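## Task

Slide wheels onto the blue rod in this sequence: one small wheel first, then three large wheels. Then set the rod down gently on its side, and put no wheels on the other rod. Once any wheel is on the rod, knocking that wheel or the rod against the table or against a part that is not on the rod fails the task. At the end, open the grippers and move them away. A result that stays in place only because the robot holds it does not count. Nothing may be pushed or knocked off the table.

## Robot and tools

ROBOT AND FRAME. There are two arms, left_arm and right_arm. Each has six joints, listed from base to hand as waist, shoulder, elbow, wrist pitch, wrist yaw, wrist roll, plus a parallel gripper. All reported poses share one scene frame. Its origin is on the table surface midway between the arms, +x points out across the table, +z points up, and left_arm sits on the +y side. The arm names do not tell you which side of a camera image an arm appears on. The fingers extend along the gripper's +z axis and close along its y axis. The reported hand point lies between the finger pads, just under 1 cm behind the tips. At long reach it can be somewhat off from the true position.

ROW FORMAT. Every motion command uses a row of 14 numbers, each in [-1, 1], even if one arm stays still. The first seven belong to left_arm and the last seven to right_arm. Each group is six joint values in the order above, then the gripper opening. The joint values are offsets, not poses. They are scaled so that 1.0 equals 1.202 rad for the waist, 1.258 for the shoulder, 1.238 for the elbow, 2.073 for the wrist pitch, and 2.022 for the wrist yaw and wrist roll. The opening is absolute: +1 is fully open and -1 is closed. Stated joint ranges in rad: waist -2.618 to 3.054, shoulder 0.000 to 3.142, elbow 0.000 to 3.142, wrist pitch -1.571 to 1.571, wrist yaw -1.571 to 1.571, wrist roll -2.094 to 2.094. The true ends may differ from these by up to 0.036 rad.

execute_actions(actions). This is a list of actions. Each action is a list of up to 15 rows, and each row lasts one control step of 1/30 s. If an action has fewer rows, its final row is repeated until 15 steps are used, so every action takes 0.5 s. Joint offsets in every row of an action count from that arm's angles when the action began, not from the row before. For the first action in a call, they count from the last angles reported. An action that would push a joint more than 0.036 rad beyond its range end is rejected for both arms. If the first action fails this check, or any action is malformed, the whole call is rejected and nothing moves. A joint driven into its true end stops there, and the result then reports "joint sent to its limit". An empty list simply returns the current state and images.

move(target, speed, blocking). target is one 14-number row. Its offsets count from the "Joint positions" in the most recent result that shows them. All joints of both arms advance together along paths and finish at the same moment, so the hands trace curves. speed (0.01 to 2 rad/s, default 0.5) limits the joint that has the farthest to travel. A path lasts between 0.5 and 10 s and stops short if it would run longer. Moves do not avoid obstacles or the other arm. Finger openings are applied at the start. The result adds a "move:" line giving the ending (done, off_target, moving, held, fault), whether a check blocked steps (limits=held or limits=none), and the joint of each arm that is farthest from its target. With blocking=false, you get the result after 0.5 s while the motion continues. Until a result shows the move has ended, other motion commands are refused, so use wait or stop first.

wait(seconds): 0 to 10 s, holding the last commands. It returns early if a running move finishes. stop(): brakes a running move; the arm needs room to slow, and the fingers keep going. zoom_image(camera, region): camera is cam_high, cam_left_wrist or cam_right_wrist, and region is [x0, y0, x1, y1] in pixels, at most 504 by 504. show_instructions(): shows the reference images. finished_scene(scene): ends the current scene, given by its number, and cannot be undone.

RESULTS. The state line gives each gripper's end_effector_position (m) and end_effector_quat_wxyz. Joint positions and Joint velocities list each arm's six joints (rad, rad/s), then the finger gap (m, m/s; 0.087 m is fully open). grip_measured is the measured opening on the command scale, with up to about 1 mm error per gripper. Joint targets shows the angles the joints are currently being driven toward. "joint command not followed" means a clearance check changed some joint targets. FAULT and OVER-TEMPERATURE FAULT lines report stops.

MOTION LIMITS. Joint speed is capped. On each step, each target may lead the measured angle by at most 0.202 (waist), 0.258 (shoulder), 0.238 (elbow), 0.573 (wrist pitch), or 0.522 (wrist yaw and roll) rad. Targets are also scaled back whenever they would carry the hand more than 70 mm from where it is. A big motion may therefore need several actions, and any unfinished remainder should be commanded again. Friction can leave a joint up to about 0.031 rad short, so very small commands may do nothing.

GRASPING. To hold something, keep commanding an opening about 0.02 below grip_measured; a smaller difference grips more softly. Each pad can push about 20 N, and closing fast can press harder.

HEAT. Holding loads warms the motors. MOTOR HOT appears at 75 °C. At 90 °C that arm halts for 10 s. At 100 °C that arm goes limp and drops.

CAMERAS. cam_high, cam_left_wrist and cam_right_wrist are each 896x504. Focal lengths are about 428, 458 and 473 px, with principal points near the image centre.

AVOID. Do not let the arms strike or squeeze each other. Do not drop, slam or hard-push objects. Do not knock anything off the table. While a wheel is on the blue rod, keep the wheel and rod clear of the table and of other parts.

Each tool is called after "Request:" by a JSON object that holds its "fn" and its "kwargs".

Reference images:

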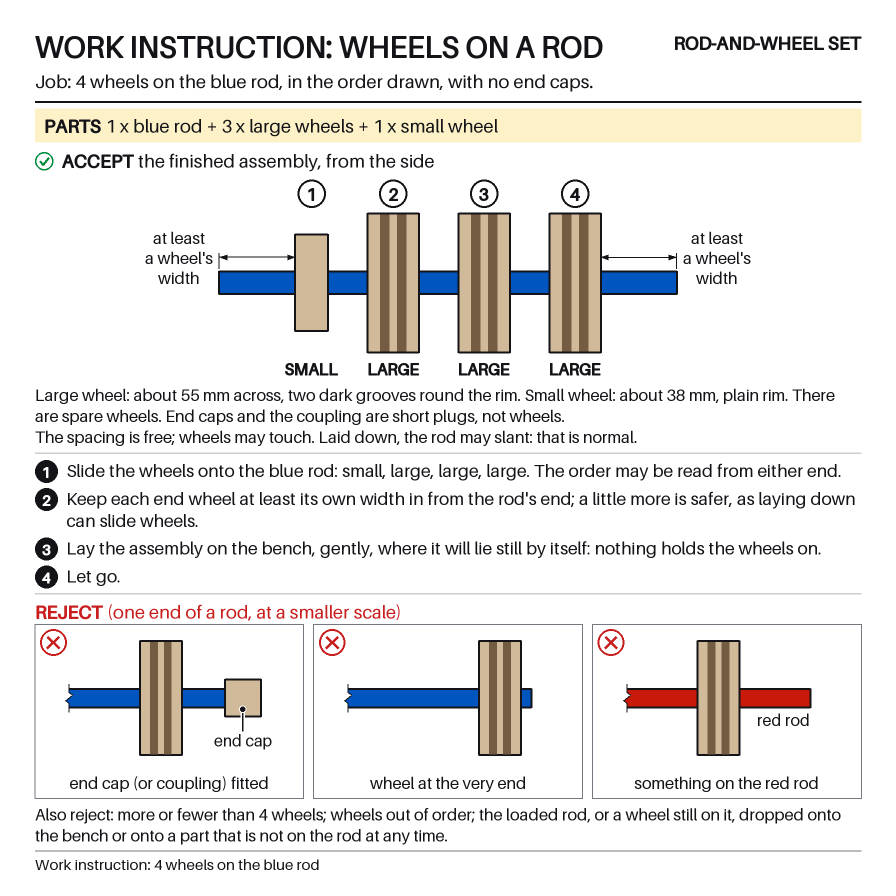

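## Session

Request:
{"fn": "execute_actions", "kwargs": {"actions": []}}

Scene clock: 0.00 s.
left_arm: end_effector_position=(+0.0770, +0.6540, +0.2384) grip_measured=+1.000 end_effector_quat_wxyz=(+0.048, -0.425, +0.762, +0.487) | right_arm: end_effector_position=(+0.2368, -0.3704, +0.2954) grip_measured=+1.000 end_effector_quat_wxyz=(+0.264, +0.659, +0.659, +0.248)
Joint names: [waist, shoulder, elbow, wrist pitch, wrist yaw, wrist roll]
Joint positions: left_arm=[ 0.964  1.612  1.495 -0.786 -0.845  0.205  0.087] | right_arm=[-1.039  1.31   1.57  -1.3   -0.546  0.815  0.087]
Joint velocities: left_arm=[ 0.002  0.007 -0.002 -0.007  0.066 -0.022  0.   ] | right_arm=[-0.002 -0.012 -0.012 -0.037 -0.051  0.022  0.   ]
Joint targets: left_arm=[0.964 1.612 1.495 -0.786 -0.845 0.205] | right_arm=[-1.039 1.310 1.570 -1.300 -0.546 0.815]

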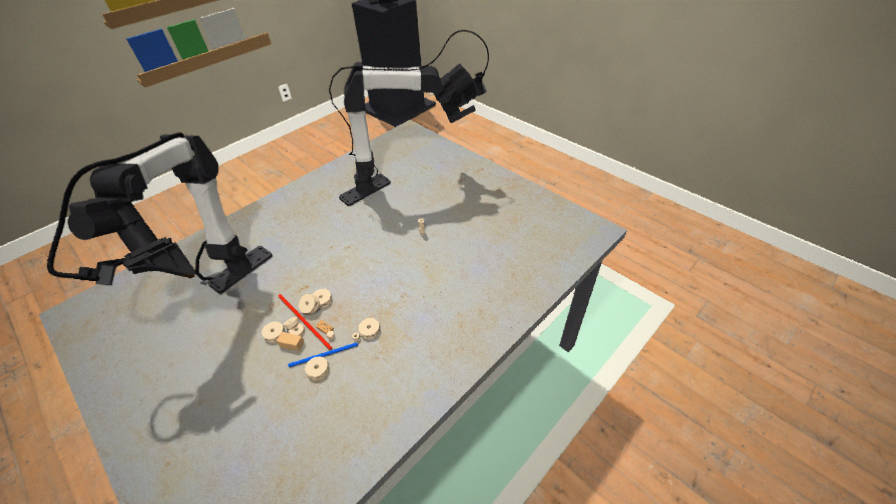

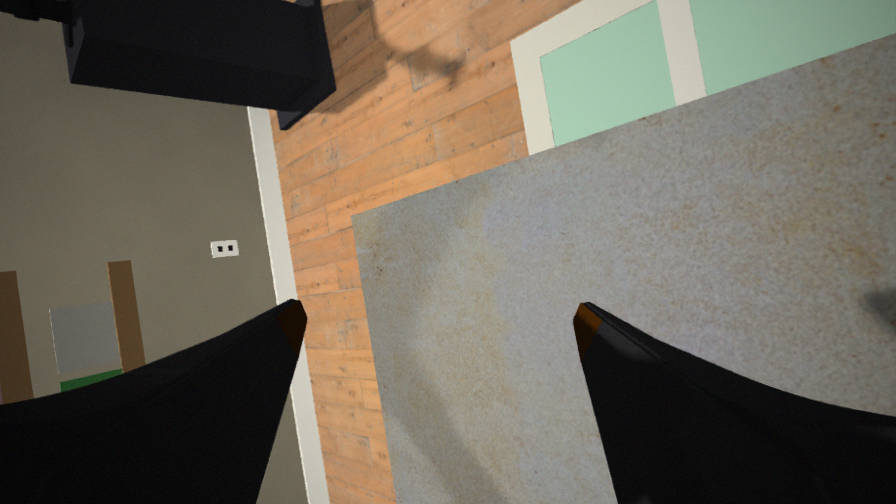

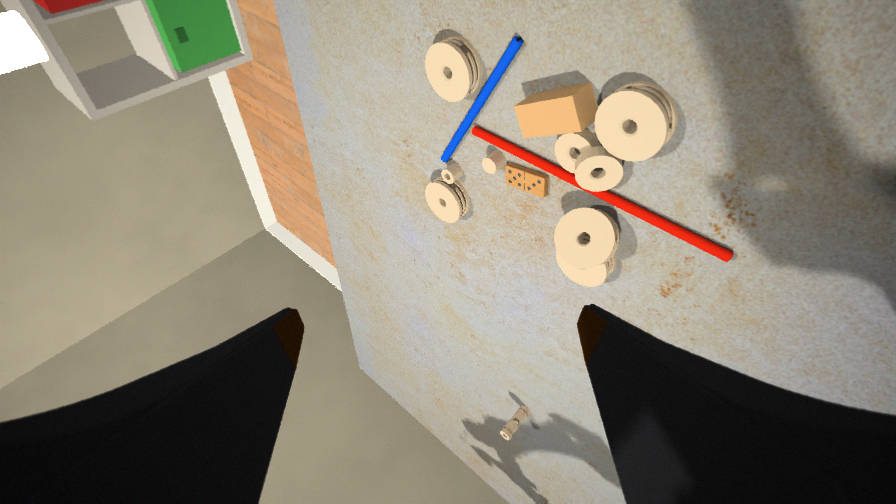

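Request:
{"fn": "zoom_image", "kwargs": {"camera": "cam_high", "region": [230, 260, 430, 400]}}

Request:
{"fn": "zoom_image", "kwargs": {"camera": "cam_right_wrist", "region": [400, 10, 760, 300]}}

Region (230, 260, 430, 400) of cam_high's 896x504 image, scaled by 2.520, with more detail than that image has; it fills the top 353 rows of this view, and the rest is white.

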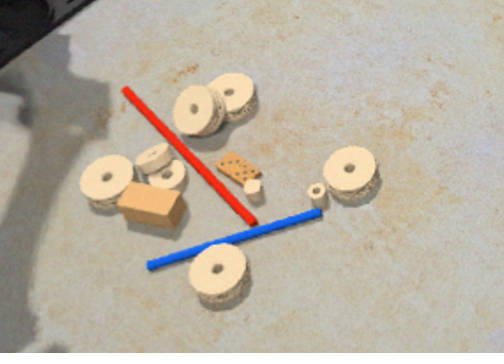

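Region (400, 10, 760, 300) of cam_right_wrist's 896x504 image, scaled by 1.400, with more detail than that image has; it fills the top 406 rows of this view, and the rest is white.

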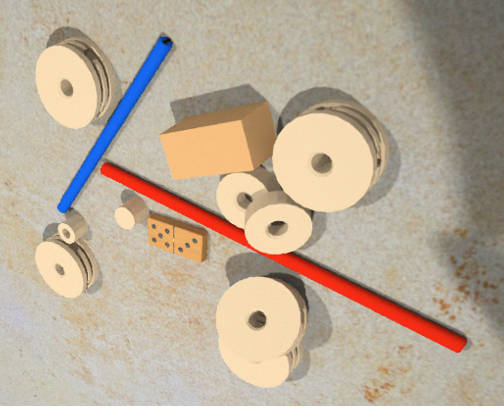

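Request:
{"fn": "move", "kwargs": {"target": [-0.802, -0.248, -0.117, -0.344, 0.418, -0.101, 1, 0.781, -0.008, -0.178, -0.0965, 0.27, -0.403, 1], "speed": 0.8}}

Scene clock: 122.07 s.
left_arm: end_effector_position=(+0.1507, +0.2774, +0.1899) grip_measured=+1.000 end_effector_quat_wxyz=(+0.071, +0.027, +0.997, +0.005) | right_arm: end_effector_position=(+0.1741, -0.2356, +0.1881) grip_measured=+1.000 end_effector_quat_wxyz=(+0.067, -0.008, +0.998, +0.006)
Joint names: [waist, shoulder, elbow, wrist pitch, wrist yaw, wrist roll]
Joint positions: left_arm=[ 0.008  1.309  1.368 -1.487 -0.011  0.013  0.087] | right_arm=[-0.108  1.31   1.361 -1.487 -0.01   0.008  0.087]
Joint velocities: left_arm=[-0.007 -0.022 -0.027 -0.007 -0.022 -0.022  0.   ] | right_arm=[-0.002  0.007 -0.017  0.051 -0.037 -0.022  0.   ]
Joint targets: left_arm=[-0.000 1.300 1.350 -1.499 0.001 0.001] | right_arm=[-0.101 1.300 1.349 -1.500 -0.001 0.000]
move: done; limits=none; left_arm: farthest joint: the elbow, 0.018 radians from its target (0.145 radians at the start); right_arm: farthest joint: the wrist pitch, 0.013 radians from its target (0.200 radians at the start)

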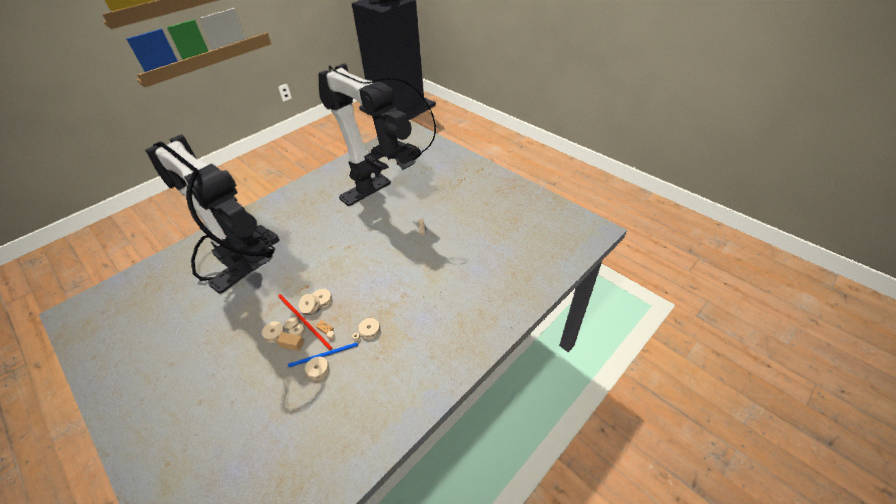

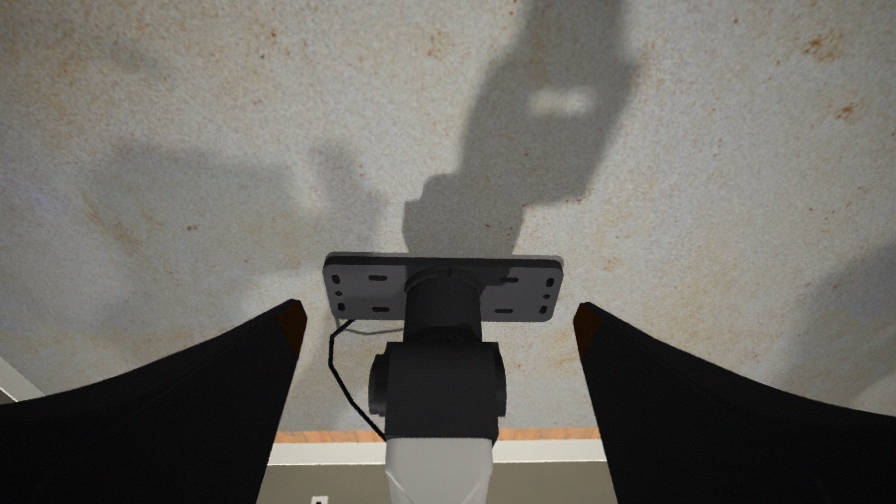

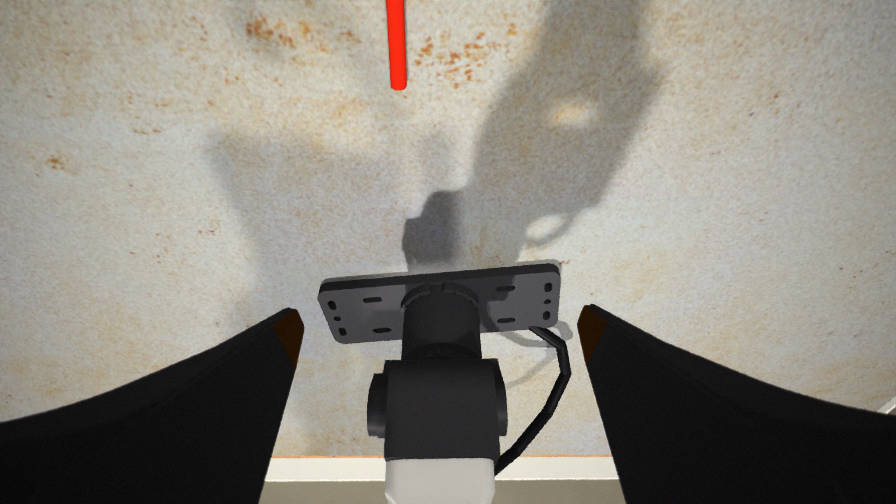

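Request:
{"fn": "move", "kwargs": {"target": [-0.506, 0.39, 0.107, 0.138, 0, 0, 1, 0, 0.2305, 0.193, 0.254, 0, 0, 1], "speed": 0.8}}

Scene clock: 243.63 s.
left_arm: end_effector_position=(+0.2045, +0.1029, +0.1021) grip_measured=+1.000 end_effector_quat_wxyz=(+0.024, +0.325, +0.945, -0.001) | right_arm: end_effector_position=(+0.3606, -0.2315, +0.2023) grip_measured=+1.000 end_effector_quat_wxyz=(+0.284, -0.009, +0.959, +0.009)
Joint names: [waist, shoulder, elbow, wrist pitch, wrist yaw, wrist roll]
Joint positions: left_arm=[-0.601  1.796  1.486 -1.215 -0.013  0.012  0.087] | right_arm=[-0.108  1.592  1.578 -0.981 -0.01   0.007  0.087]
Joint velocities: left_arm=[ 0.002 -0.002  0.022 -0.081 -0.066  0.007  0.   ] | right_arm=[-0.007  0.007 -0.002  0.007  0.007  0.037  0.   ]
Joint targets: left_arm=[-0.601 1.800 1.501 -1.201 -0.011 0.012] | right_arm=[-0.108 1.600 1.600 -0.960 -0.010 0.008]
move: off_target (right_arm); limits=none; left_arm: farthest joint: the elbow, 0.015 radians from its target (0.132 radians at the start); right_arm: farthest joint: the elbow, 0.022 radians from its target (0.239 radians at the start)

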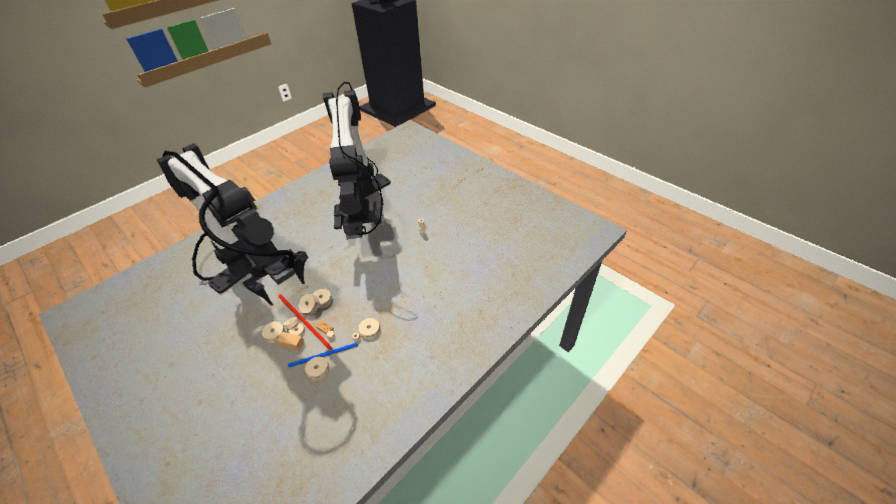

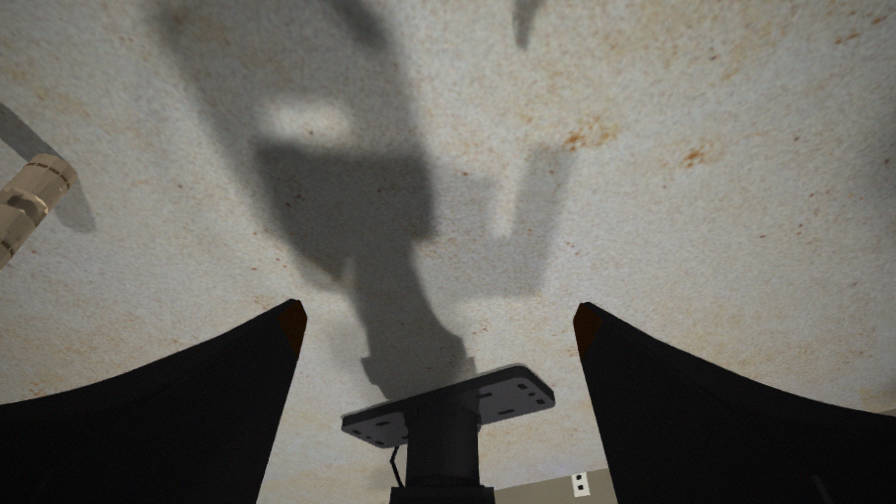

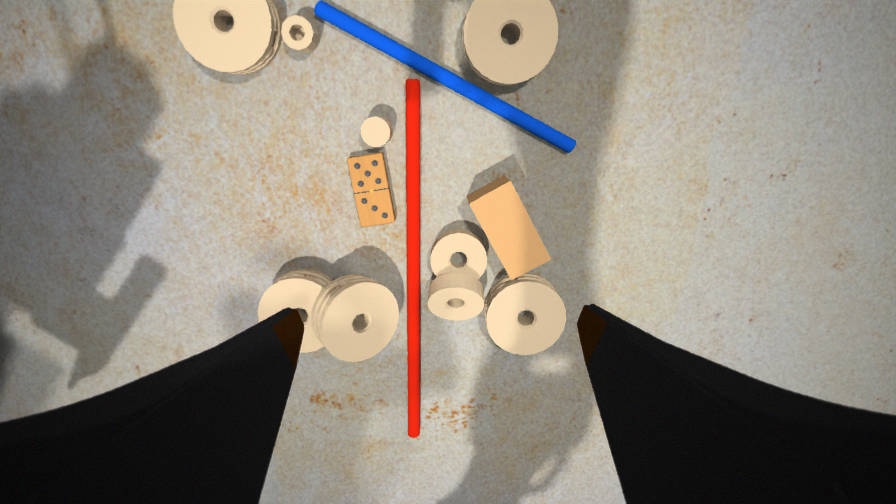

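Request:
{"fn": "zoom_image", "kwargs": {"camera": "cam_right_wrist", "region": [390, 0, 600, 170]}}

Request:
{"fn": "zoom_image", "kwargs": {"camera": "cam_right_wrist", "region": [380, 170, 600, 370]}}

Region (390, 0, 600, 170) of cam_right_wrist's 896x504 image, scaled by 2.400, with more detail than that image has; it fills the top 408 rows of this view, and the rest is white.

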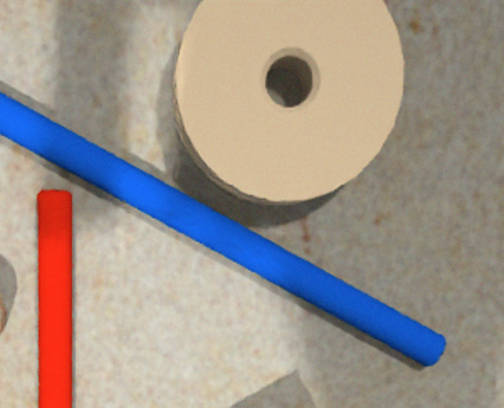

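Region (380, 170, 600, 370) of cam_right_wrist's 896x504 image, scaled by 2.291, with more detail than that image has; it fills the top 458 rows of this view, and the rest is white.

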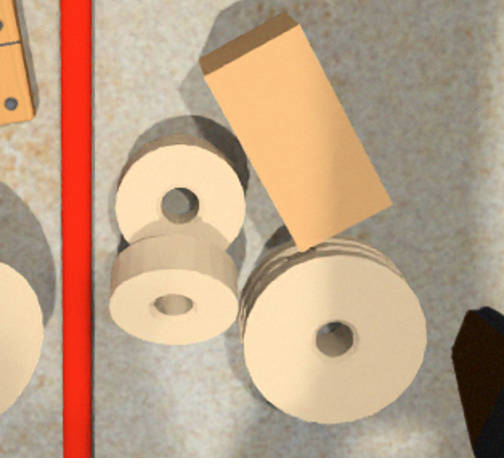

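Request:
{"fn": "move", "kwargs": {"target": [0.194, 0.243, 0.459, -0.1486, 0.006, -0.988, 1, -0.2055, 0.4436, 0.22, -0.14, 0.005, 0.889, -0.2], "speed": 1.0}}

Scene clock: 366.57 s.
left_arm: end_effector_position=(+0.3295, +0.0771, +0.1426) grip_measured=+1.000 end_effector_quat_wxyz=(-0.008, +0.699, -0.715, +0.006) | right_arm: end_effector_position=(+0.4116, -0.2931, +0.0675) grip_measured=-0.200 end_effector_quat_wxyz=(-0.003, +0.846, +0.533, +0.003)
Joint names: [waist, shoulder, elbow, wrist pitch, wrist yaw, wrist roll]
Joint positions: left_arm=[-0.375  2.085  2.039 -1.508 -0.009 -1.974  0.087] | right_arm=[-0.349  2.145  1.831 -1.257 -0.008  1.797  0.035]
Joint velocities: left_arm=[ 0.007 -0.002  0.007 -0.037 -0.037  0.022  0.   ] | right_arm=[ 0.012  0.002  0.002 -0.051 -0.037 -0.007 -0.001]
Joint targets: left_arm=[-0.368 2.101 2.054 -1.523 -0.000 -1.985] | right_arm=[-0.355 2.150 1.851 -1.271 0.000 1.805]
move: done; limits=none; left_arm: farthest joint: the shoulder, 0.017 radians from its target (0.306 radians at the start); right_arm: farthest joint: the elbow, 0.020 radians from its target (0.272 radians at the start)

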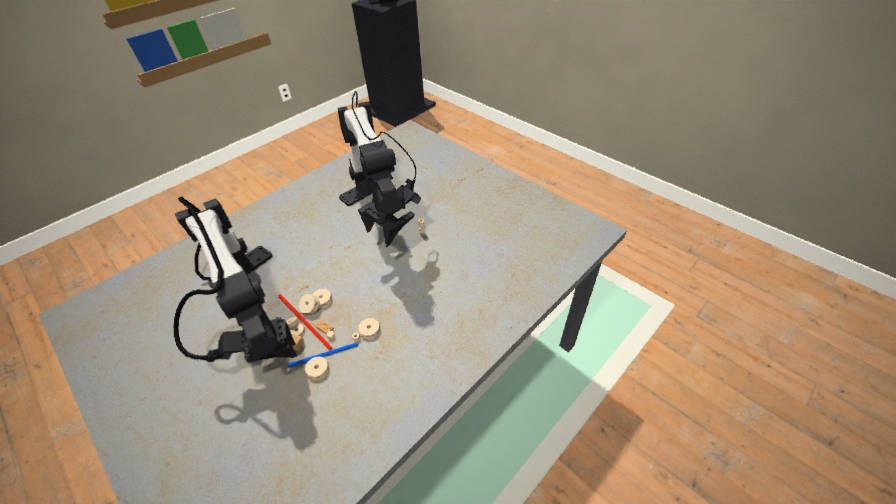

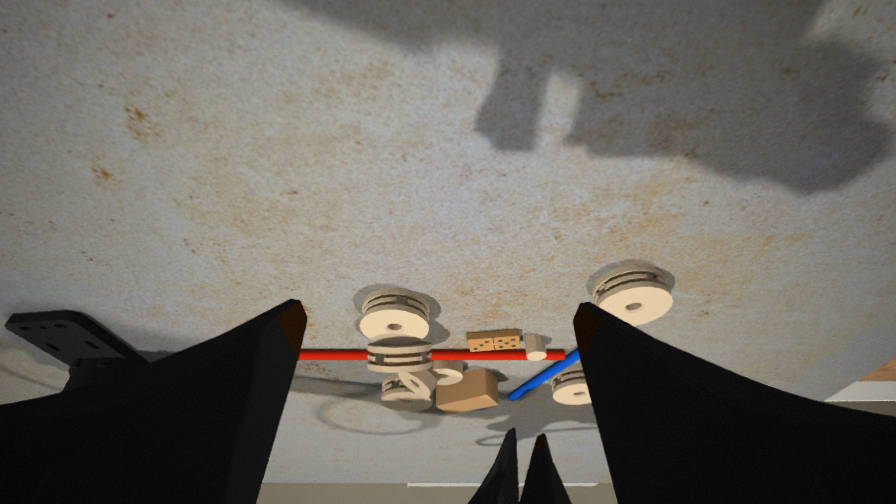

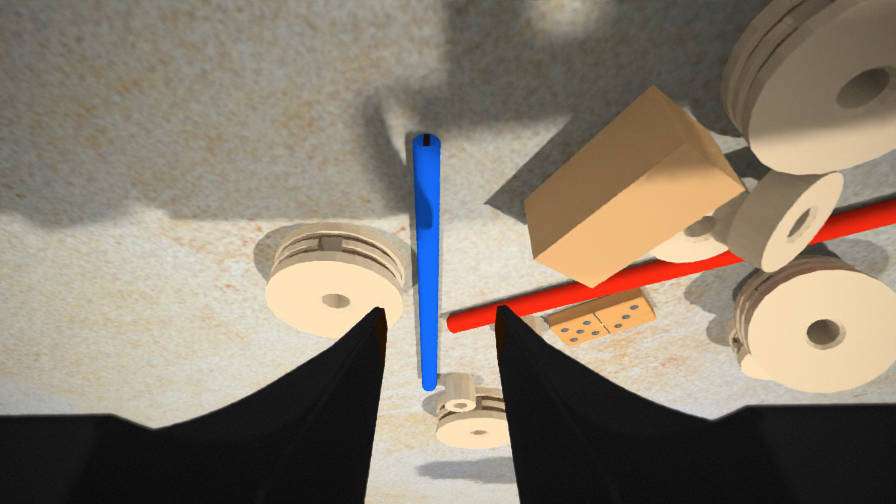

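Request:
{"fn": "move", "kwargs": {"target": [0, 0, 0, 0, 0, 0, 1, 0, 0.0488, -0.0995, 0.0891, 0, 0, -0.42], "speed": 0.3}}

Scene clock: 397.17 s.
left_arm: end_effector_position=(+0.3294, +0.0772, +0.1426) grip_measured=+1.000 end_effector_quat_wxyz=(-0.007, +0.700, -0.715, +0.006) | right_arm: end_effector_position=(+0.4165, -0.2942, +0.0167) grip_measured=-0.420 end_effector_quat_wxyz=(-0.004, +0.846, +0.533, +0.002)
Joint names: [waist, shoulder, elbow, wrist pitch, wrist yaw, wrist roll]
Joint positions: left_arm=[-0.375  2.085  2.039 -1.508 -0.009 -1.974  0.087] | right_arm=[-0.349  2.201  1.718 -1.089 -0.008  1.798  0.025]
Joint velocities: left_arm=[-0.007  0.007  0.012 -0.007  0.007  0.022  0.   ] | right_arm=[-0.012 -0.002  0.002 -0.037 -0.081 -0.037 -0.   ]
Joint targets: left_arm=[-0.375 2.085 2.039 -1.508 -0.009 -1.974] | right_arm=[-0.349 2.206 1.708 -1.072 -0.008 1.797]
move: done; limits=none; left_arm: farthest joint: the waist, 0.000 radians from its target (0.000 radians at the start); right_arm: farthest joint: the wrist pitch, 0.017 radians from its target (0.185 radians at the start)

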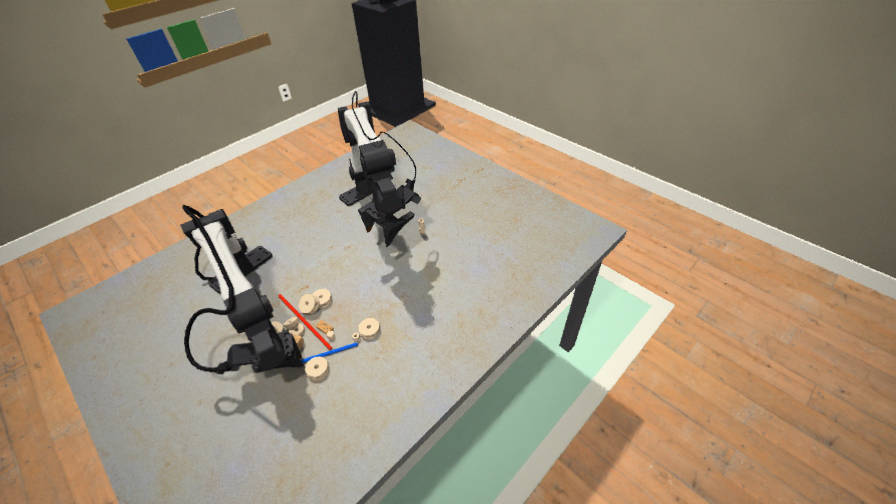

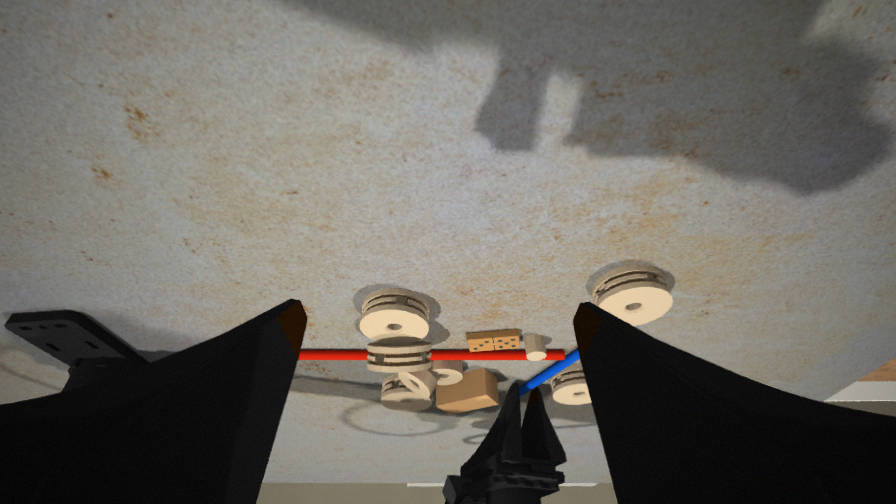

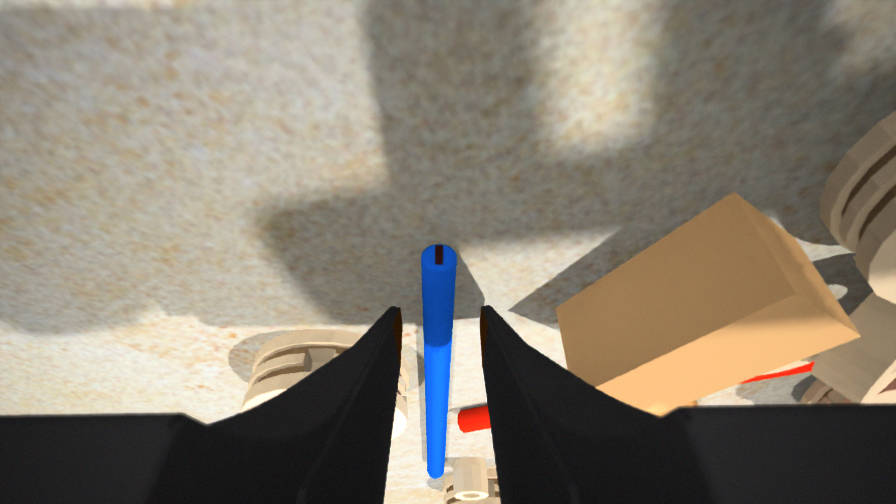

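Request:
{"fn": "move", "kwargs": {"target": [0, 0, 0, 0, 0, 0, 1, 0, 0.0179, -0.004, 0.004, 0, 0, -0.42], "speed": 0.1}}

Scene clock: 405.07 s.
left_arm: end_effector_position=(+0.3294, +0.0772, +0.1426) grip_measured=+1.000 end_effector_quat_wxyz=(-0.007, +0.700, -0.715, +0.006) | right_arm: end_effector_position=(+0.4159, -0.2940, +0.0138) grip_measured=-0.420 end_effector_quat_wxyz=(-0.006, +0.846, +0.533, -0.000)
Joint names: [waist, shoulder, elbow, wrist pitch, wrist yaw, wrist roll]
Joint positions: left_arm=[-0.375  2.085  2.039 -1.508 -0.009 -1.974  0.087] | right_arm=[-0.349  2.209  1.718 -1.089 -0.008  1.798  0.025]
Joint velocities: left_arm=[-0.007 -0.012  0.007 -0.051  0.066 -0.081  0.   ] | right_arm=[ 0.007 -0.007  0.007 -0.022  0.022  0.037  0.   ]
Joint targets: left_arm=[-0.375 2.085 2.039 -1.508 -0.009 -1.974] | right_arm=[-0.349 2.224 1.713 -1.081 -0.008 1.798]
move: done; limits=none; left_arm: farthest joint: the waist, 0.000 radians from its target (0.000 radians at the start); right_arm: farthest joint: the shoulder, 0.015 radians from its target (0.022 radians at the start)

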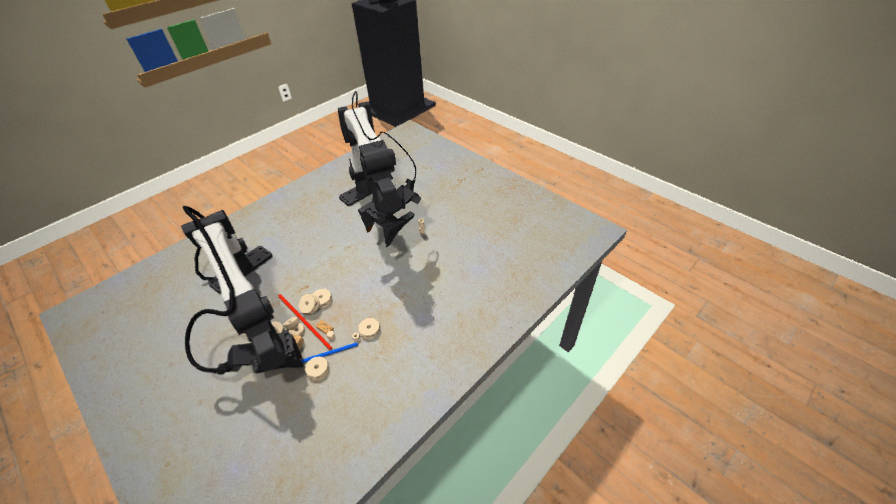

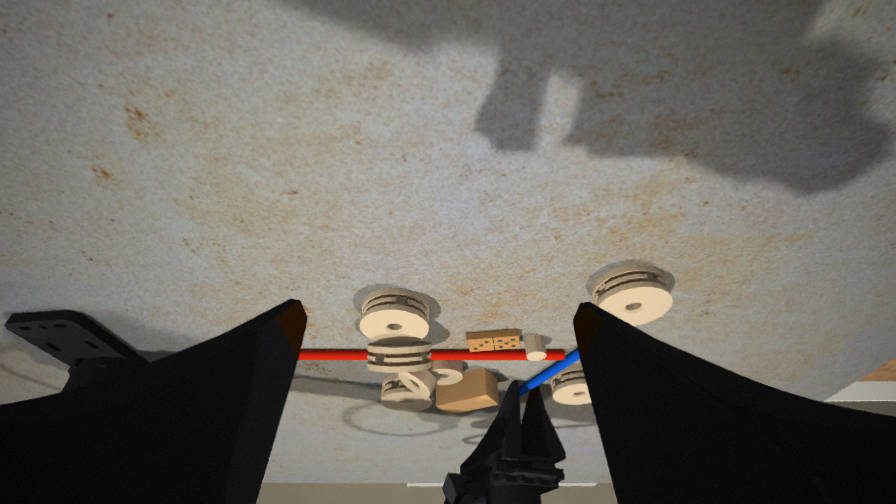

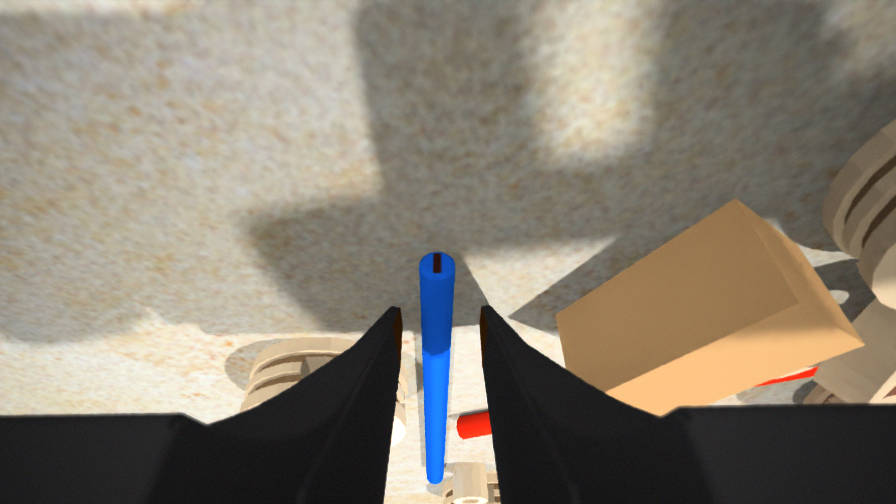

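Request:
{"fn": "move", "kwargs": {"target": [0, 0, 0, 0, 0, 0, 1, 0, 0.02, 0, 0, 0, 0, -0.42], "speed": 0.1}}

Scene clock: 409.47 s.
left_arm: end_effector_position=(+0.3294, +0.0772, +0.1426) grip_measured=+1.000 end_effector_quat_wxyz=(-0.007, +0.700, -0.715, +0.006) | right_arm: end_effector_position=(+0.4159, -0.2940, +0.0138) grip_measured=-0.420 end_effector_quat_wxyz=(-0.006, +0.846, +0.533, -0.000)
Joint names: [waist, shoulder, elbow, wrist pitch, wrist yaw, wrist roll]
Joint positions: left_arm=[-0.375  2.085  2.039 -1.508 -0.009 -1.974  0.087] | right_arm=[-0.349  2.209  1.718 -1.089 -0.008  1.798  0.025]
Joint velocities: left_arm=[-0.002 -0.002  0.012  0.022 -0.066 -0.007  0.   ] | right_arm=[-0.007 -0.002  0.002  0.007 -0.051  0.022  0.   ]
Joint targets: left_arm=[-0.375 2.085 2.039 -1.508 -0.009 -1.974] | right_arm=[-0.349 2.234 1.718 -1.089 -0.008 1.798]
move: off_target (right_arm); limits=none; left_arm: farthest joint: the waist, 0.000 radians from its target (0.000 radians at the start); right_arm: farthest joint: the shoulder, 0.026 radians from its target (0.026 radians at the start)

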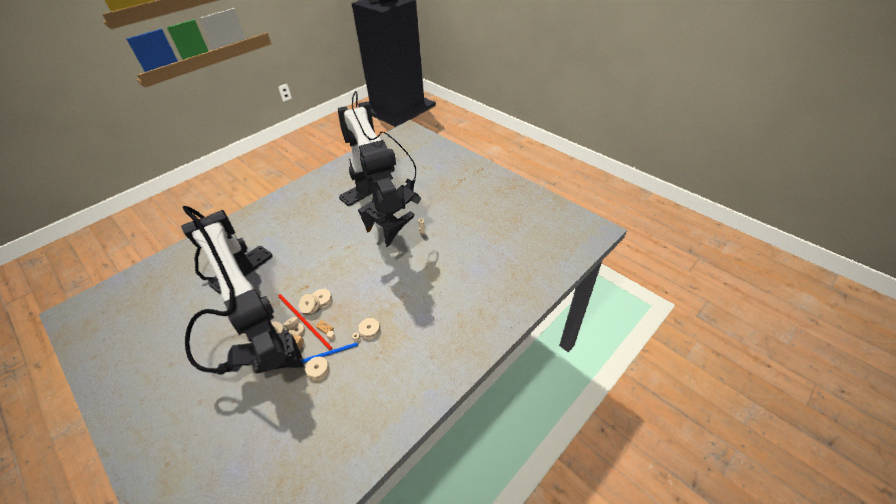

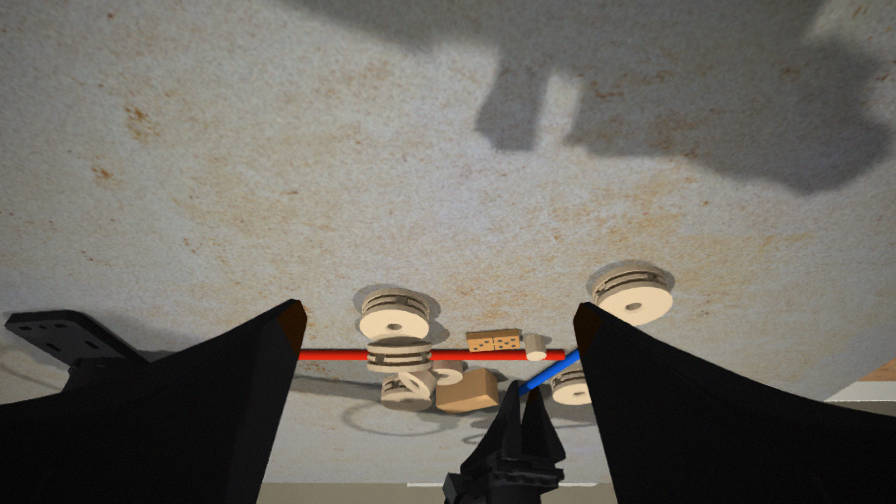

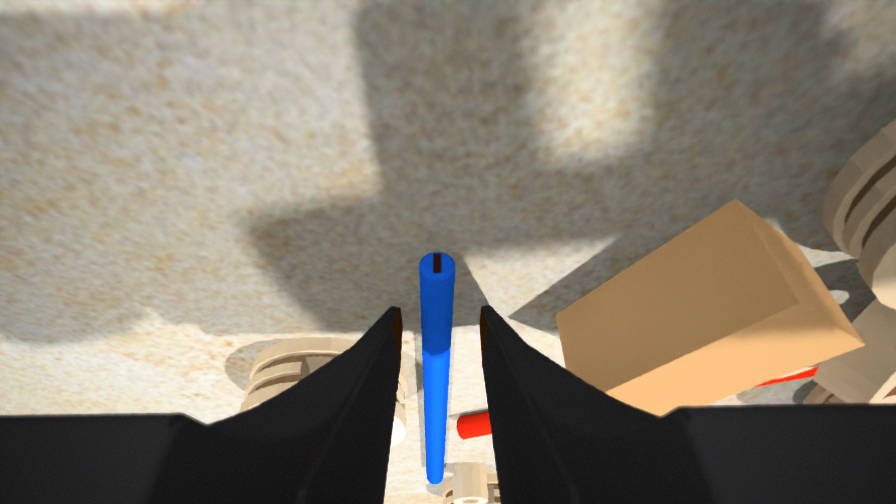

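Request:
{"fn": "move", "kwargs": {"target": [0, 0, 0, 0, 0, 0, 1, 0, -0.004, 0, 0, 0, 0, -0.83], "speed": 0.1}}

Scene clock: 416.43 s.
left_arm: end_effector_position=(+0.3294, +0.0772, +0.1426) grip_measured=+1.000 end_effector_quat_wxyz=(-0.007, +0.700, -0.715, +0.006) | right_arm: end_effector_position=(+0.4162, -0.2940, +0.0138) grip_measured=-0.796 end_effector_quat_wxyz=(-0.006, +0.846, +0.533, +0.000)
Joint names: [waist, shoulder, elbow, wrist pitch, wrist yaw, wrist roll]
Joint positions: left_arm=[-0.375  2.085  2.039 -1.508 -0.009 -1.974  0.087] | right_arm=[-0.349  2.209  1.718 -1.088 -0.008  1.798  0.009]
Joint velocities: left_arm=[-0.017 -0.012  0.012 -0.022  0.066  0.007  0.   ] | right_arm=[-0.002  0.022  0.012 -0.007 -0.022 -0.007 -0.001]
Joint targets: left_arm=[-0.375 2.085 2.039 -1.508 -0.009 -1.974] | right_arm=[-0.349 2.204 1.718 -1.089 -0.008 1.798]
move: done; limits=none; left_arm: farthest joint: the waist, 0.000 radians from its target (0.000 radians at the start); right_arm: farthest joint: the shoulder, 0.005 radians from its target (0.005 radians at the start)

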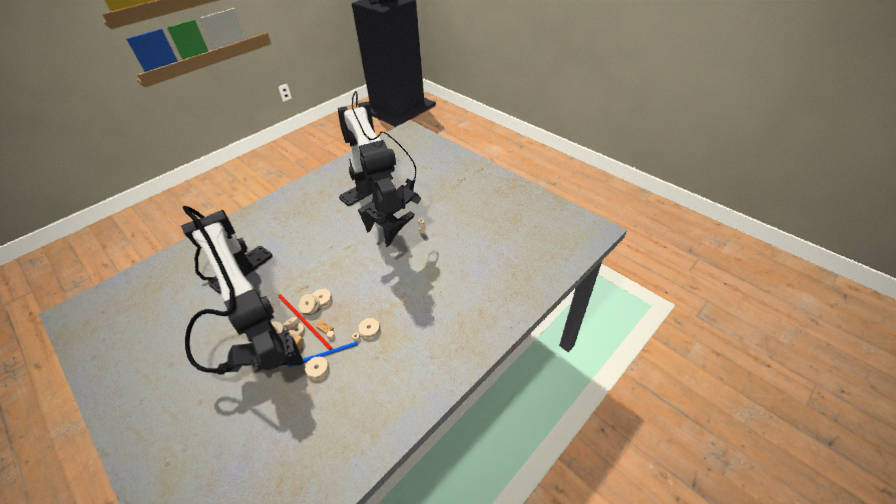

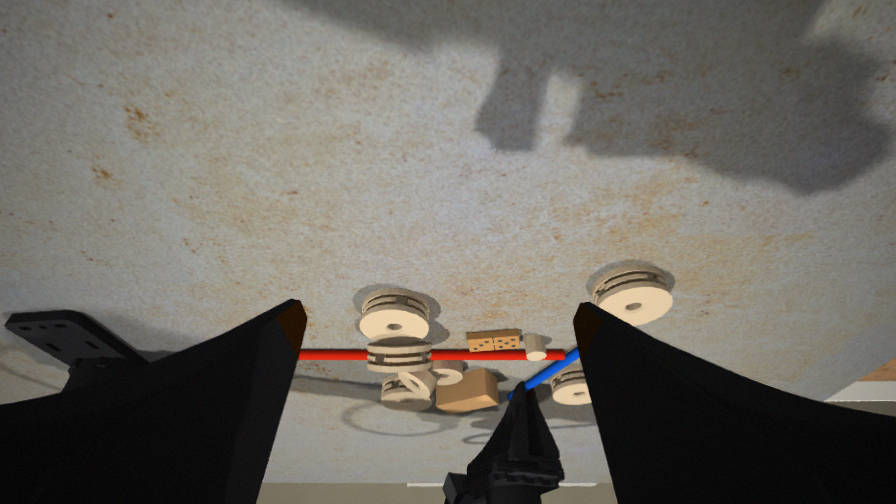

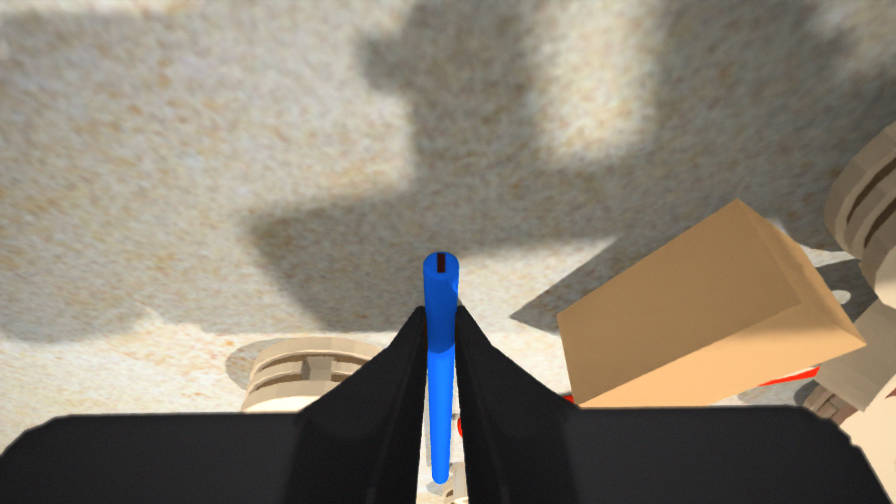

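Request:
{"fn": "move", "kwargs": {"target": [0, 0, 0, 0, 0, 0, 1, 0, -0.0325, 0.1943, -0.1318, 0, 0, -0.83], "speed": 0.4}}

Scene clock: 431.97 s.
left_arm: end_effector_position=(+0.3294, +0.0772, +0.1426) grip_measured=+1.000 end_effector_quat_wxyz=(-0.007, +0.700, -0.715, +0.006) | right_arm: end_effector_position=(+0.4162, -0.2940, +0.0789) grip_measured=-0.796 end_effector_quat_wxyz=(-0.010, +0.846, +0.533, -0.004)
Joint names: [waist, shoulder, elbow, wrist pitch, wrist yaw, wrist roll]
Joint positions: left_arm=[-0.375  2.085  2.039 -1.508 -0.009 -1.974  0.087] | right_arm=[-0.349  2.186  1.942 -1.347 -0.008  1.798  0.009]
Joint velocities: left_arm=[-0.002  0.002  0.012 -0.007 -0.037  0.007  0.   ] | right_arm=[-0.007 -0.007 -0.007 -0.066  0.037 -0.022 -0.001]
Joint targets: left_arm=[-0.375 2.085 2.039 -1.508 -0.009 -1.974] | right_arm=[-0.349 2.168 1.958 -1.361 -0.008 1.798]
move: done; limits=none; left_arm: farthest joint: the waist, 0.000 radians from its target (0.000 radians at the start); right_arm: farthest joint: the shoulder, 0.018 radians from its target (0.041 radians at the start)

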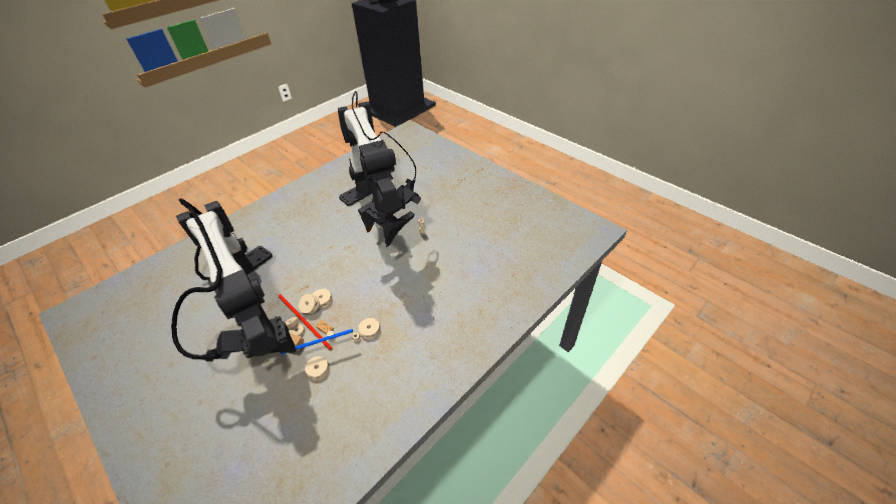

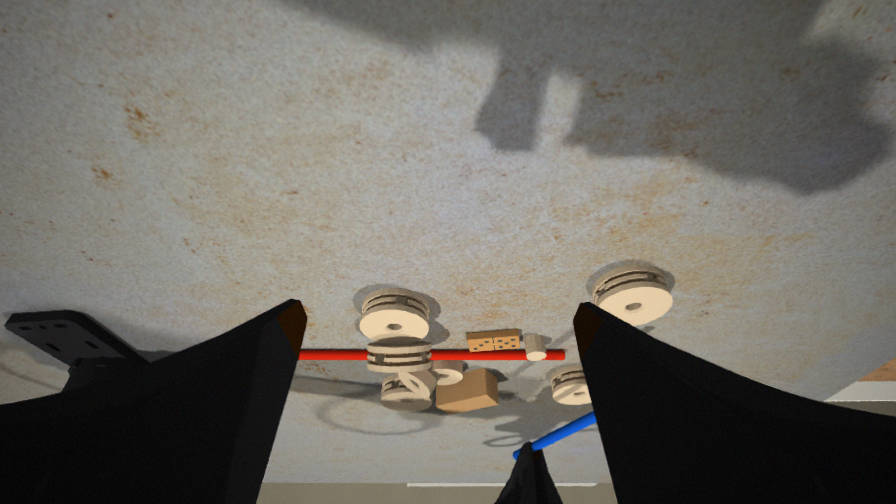

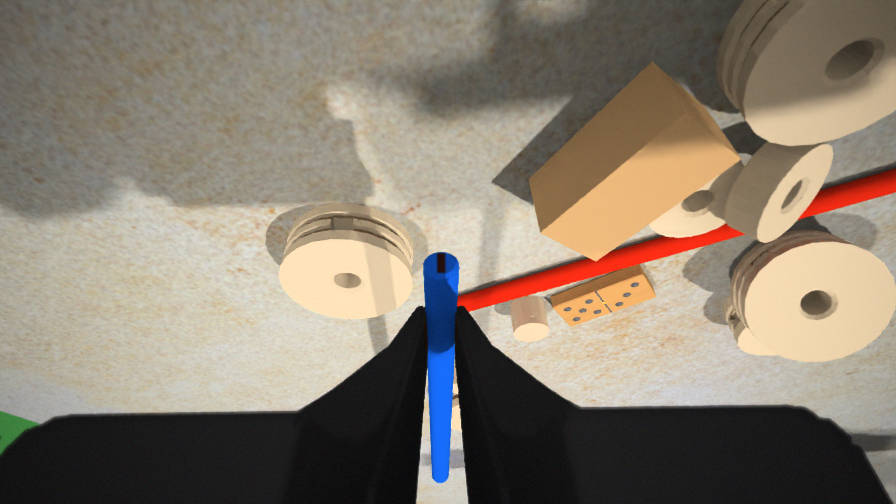

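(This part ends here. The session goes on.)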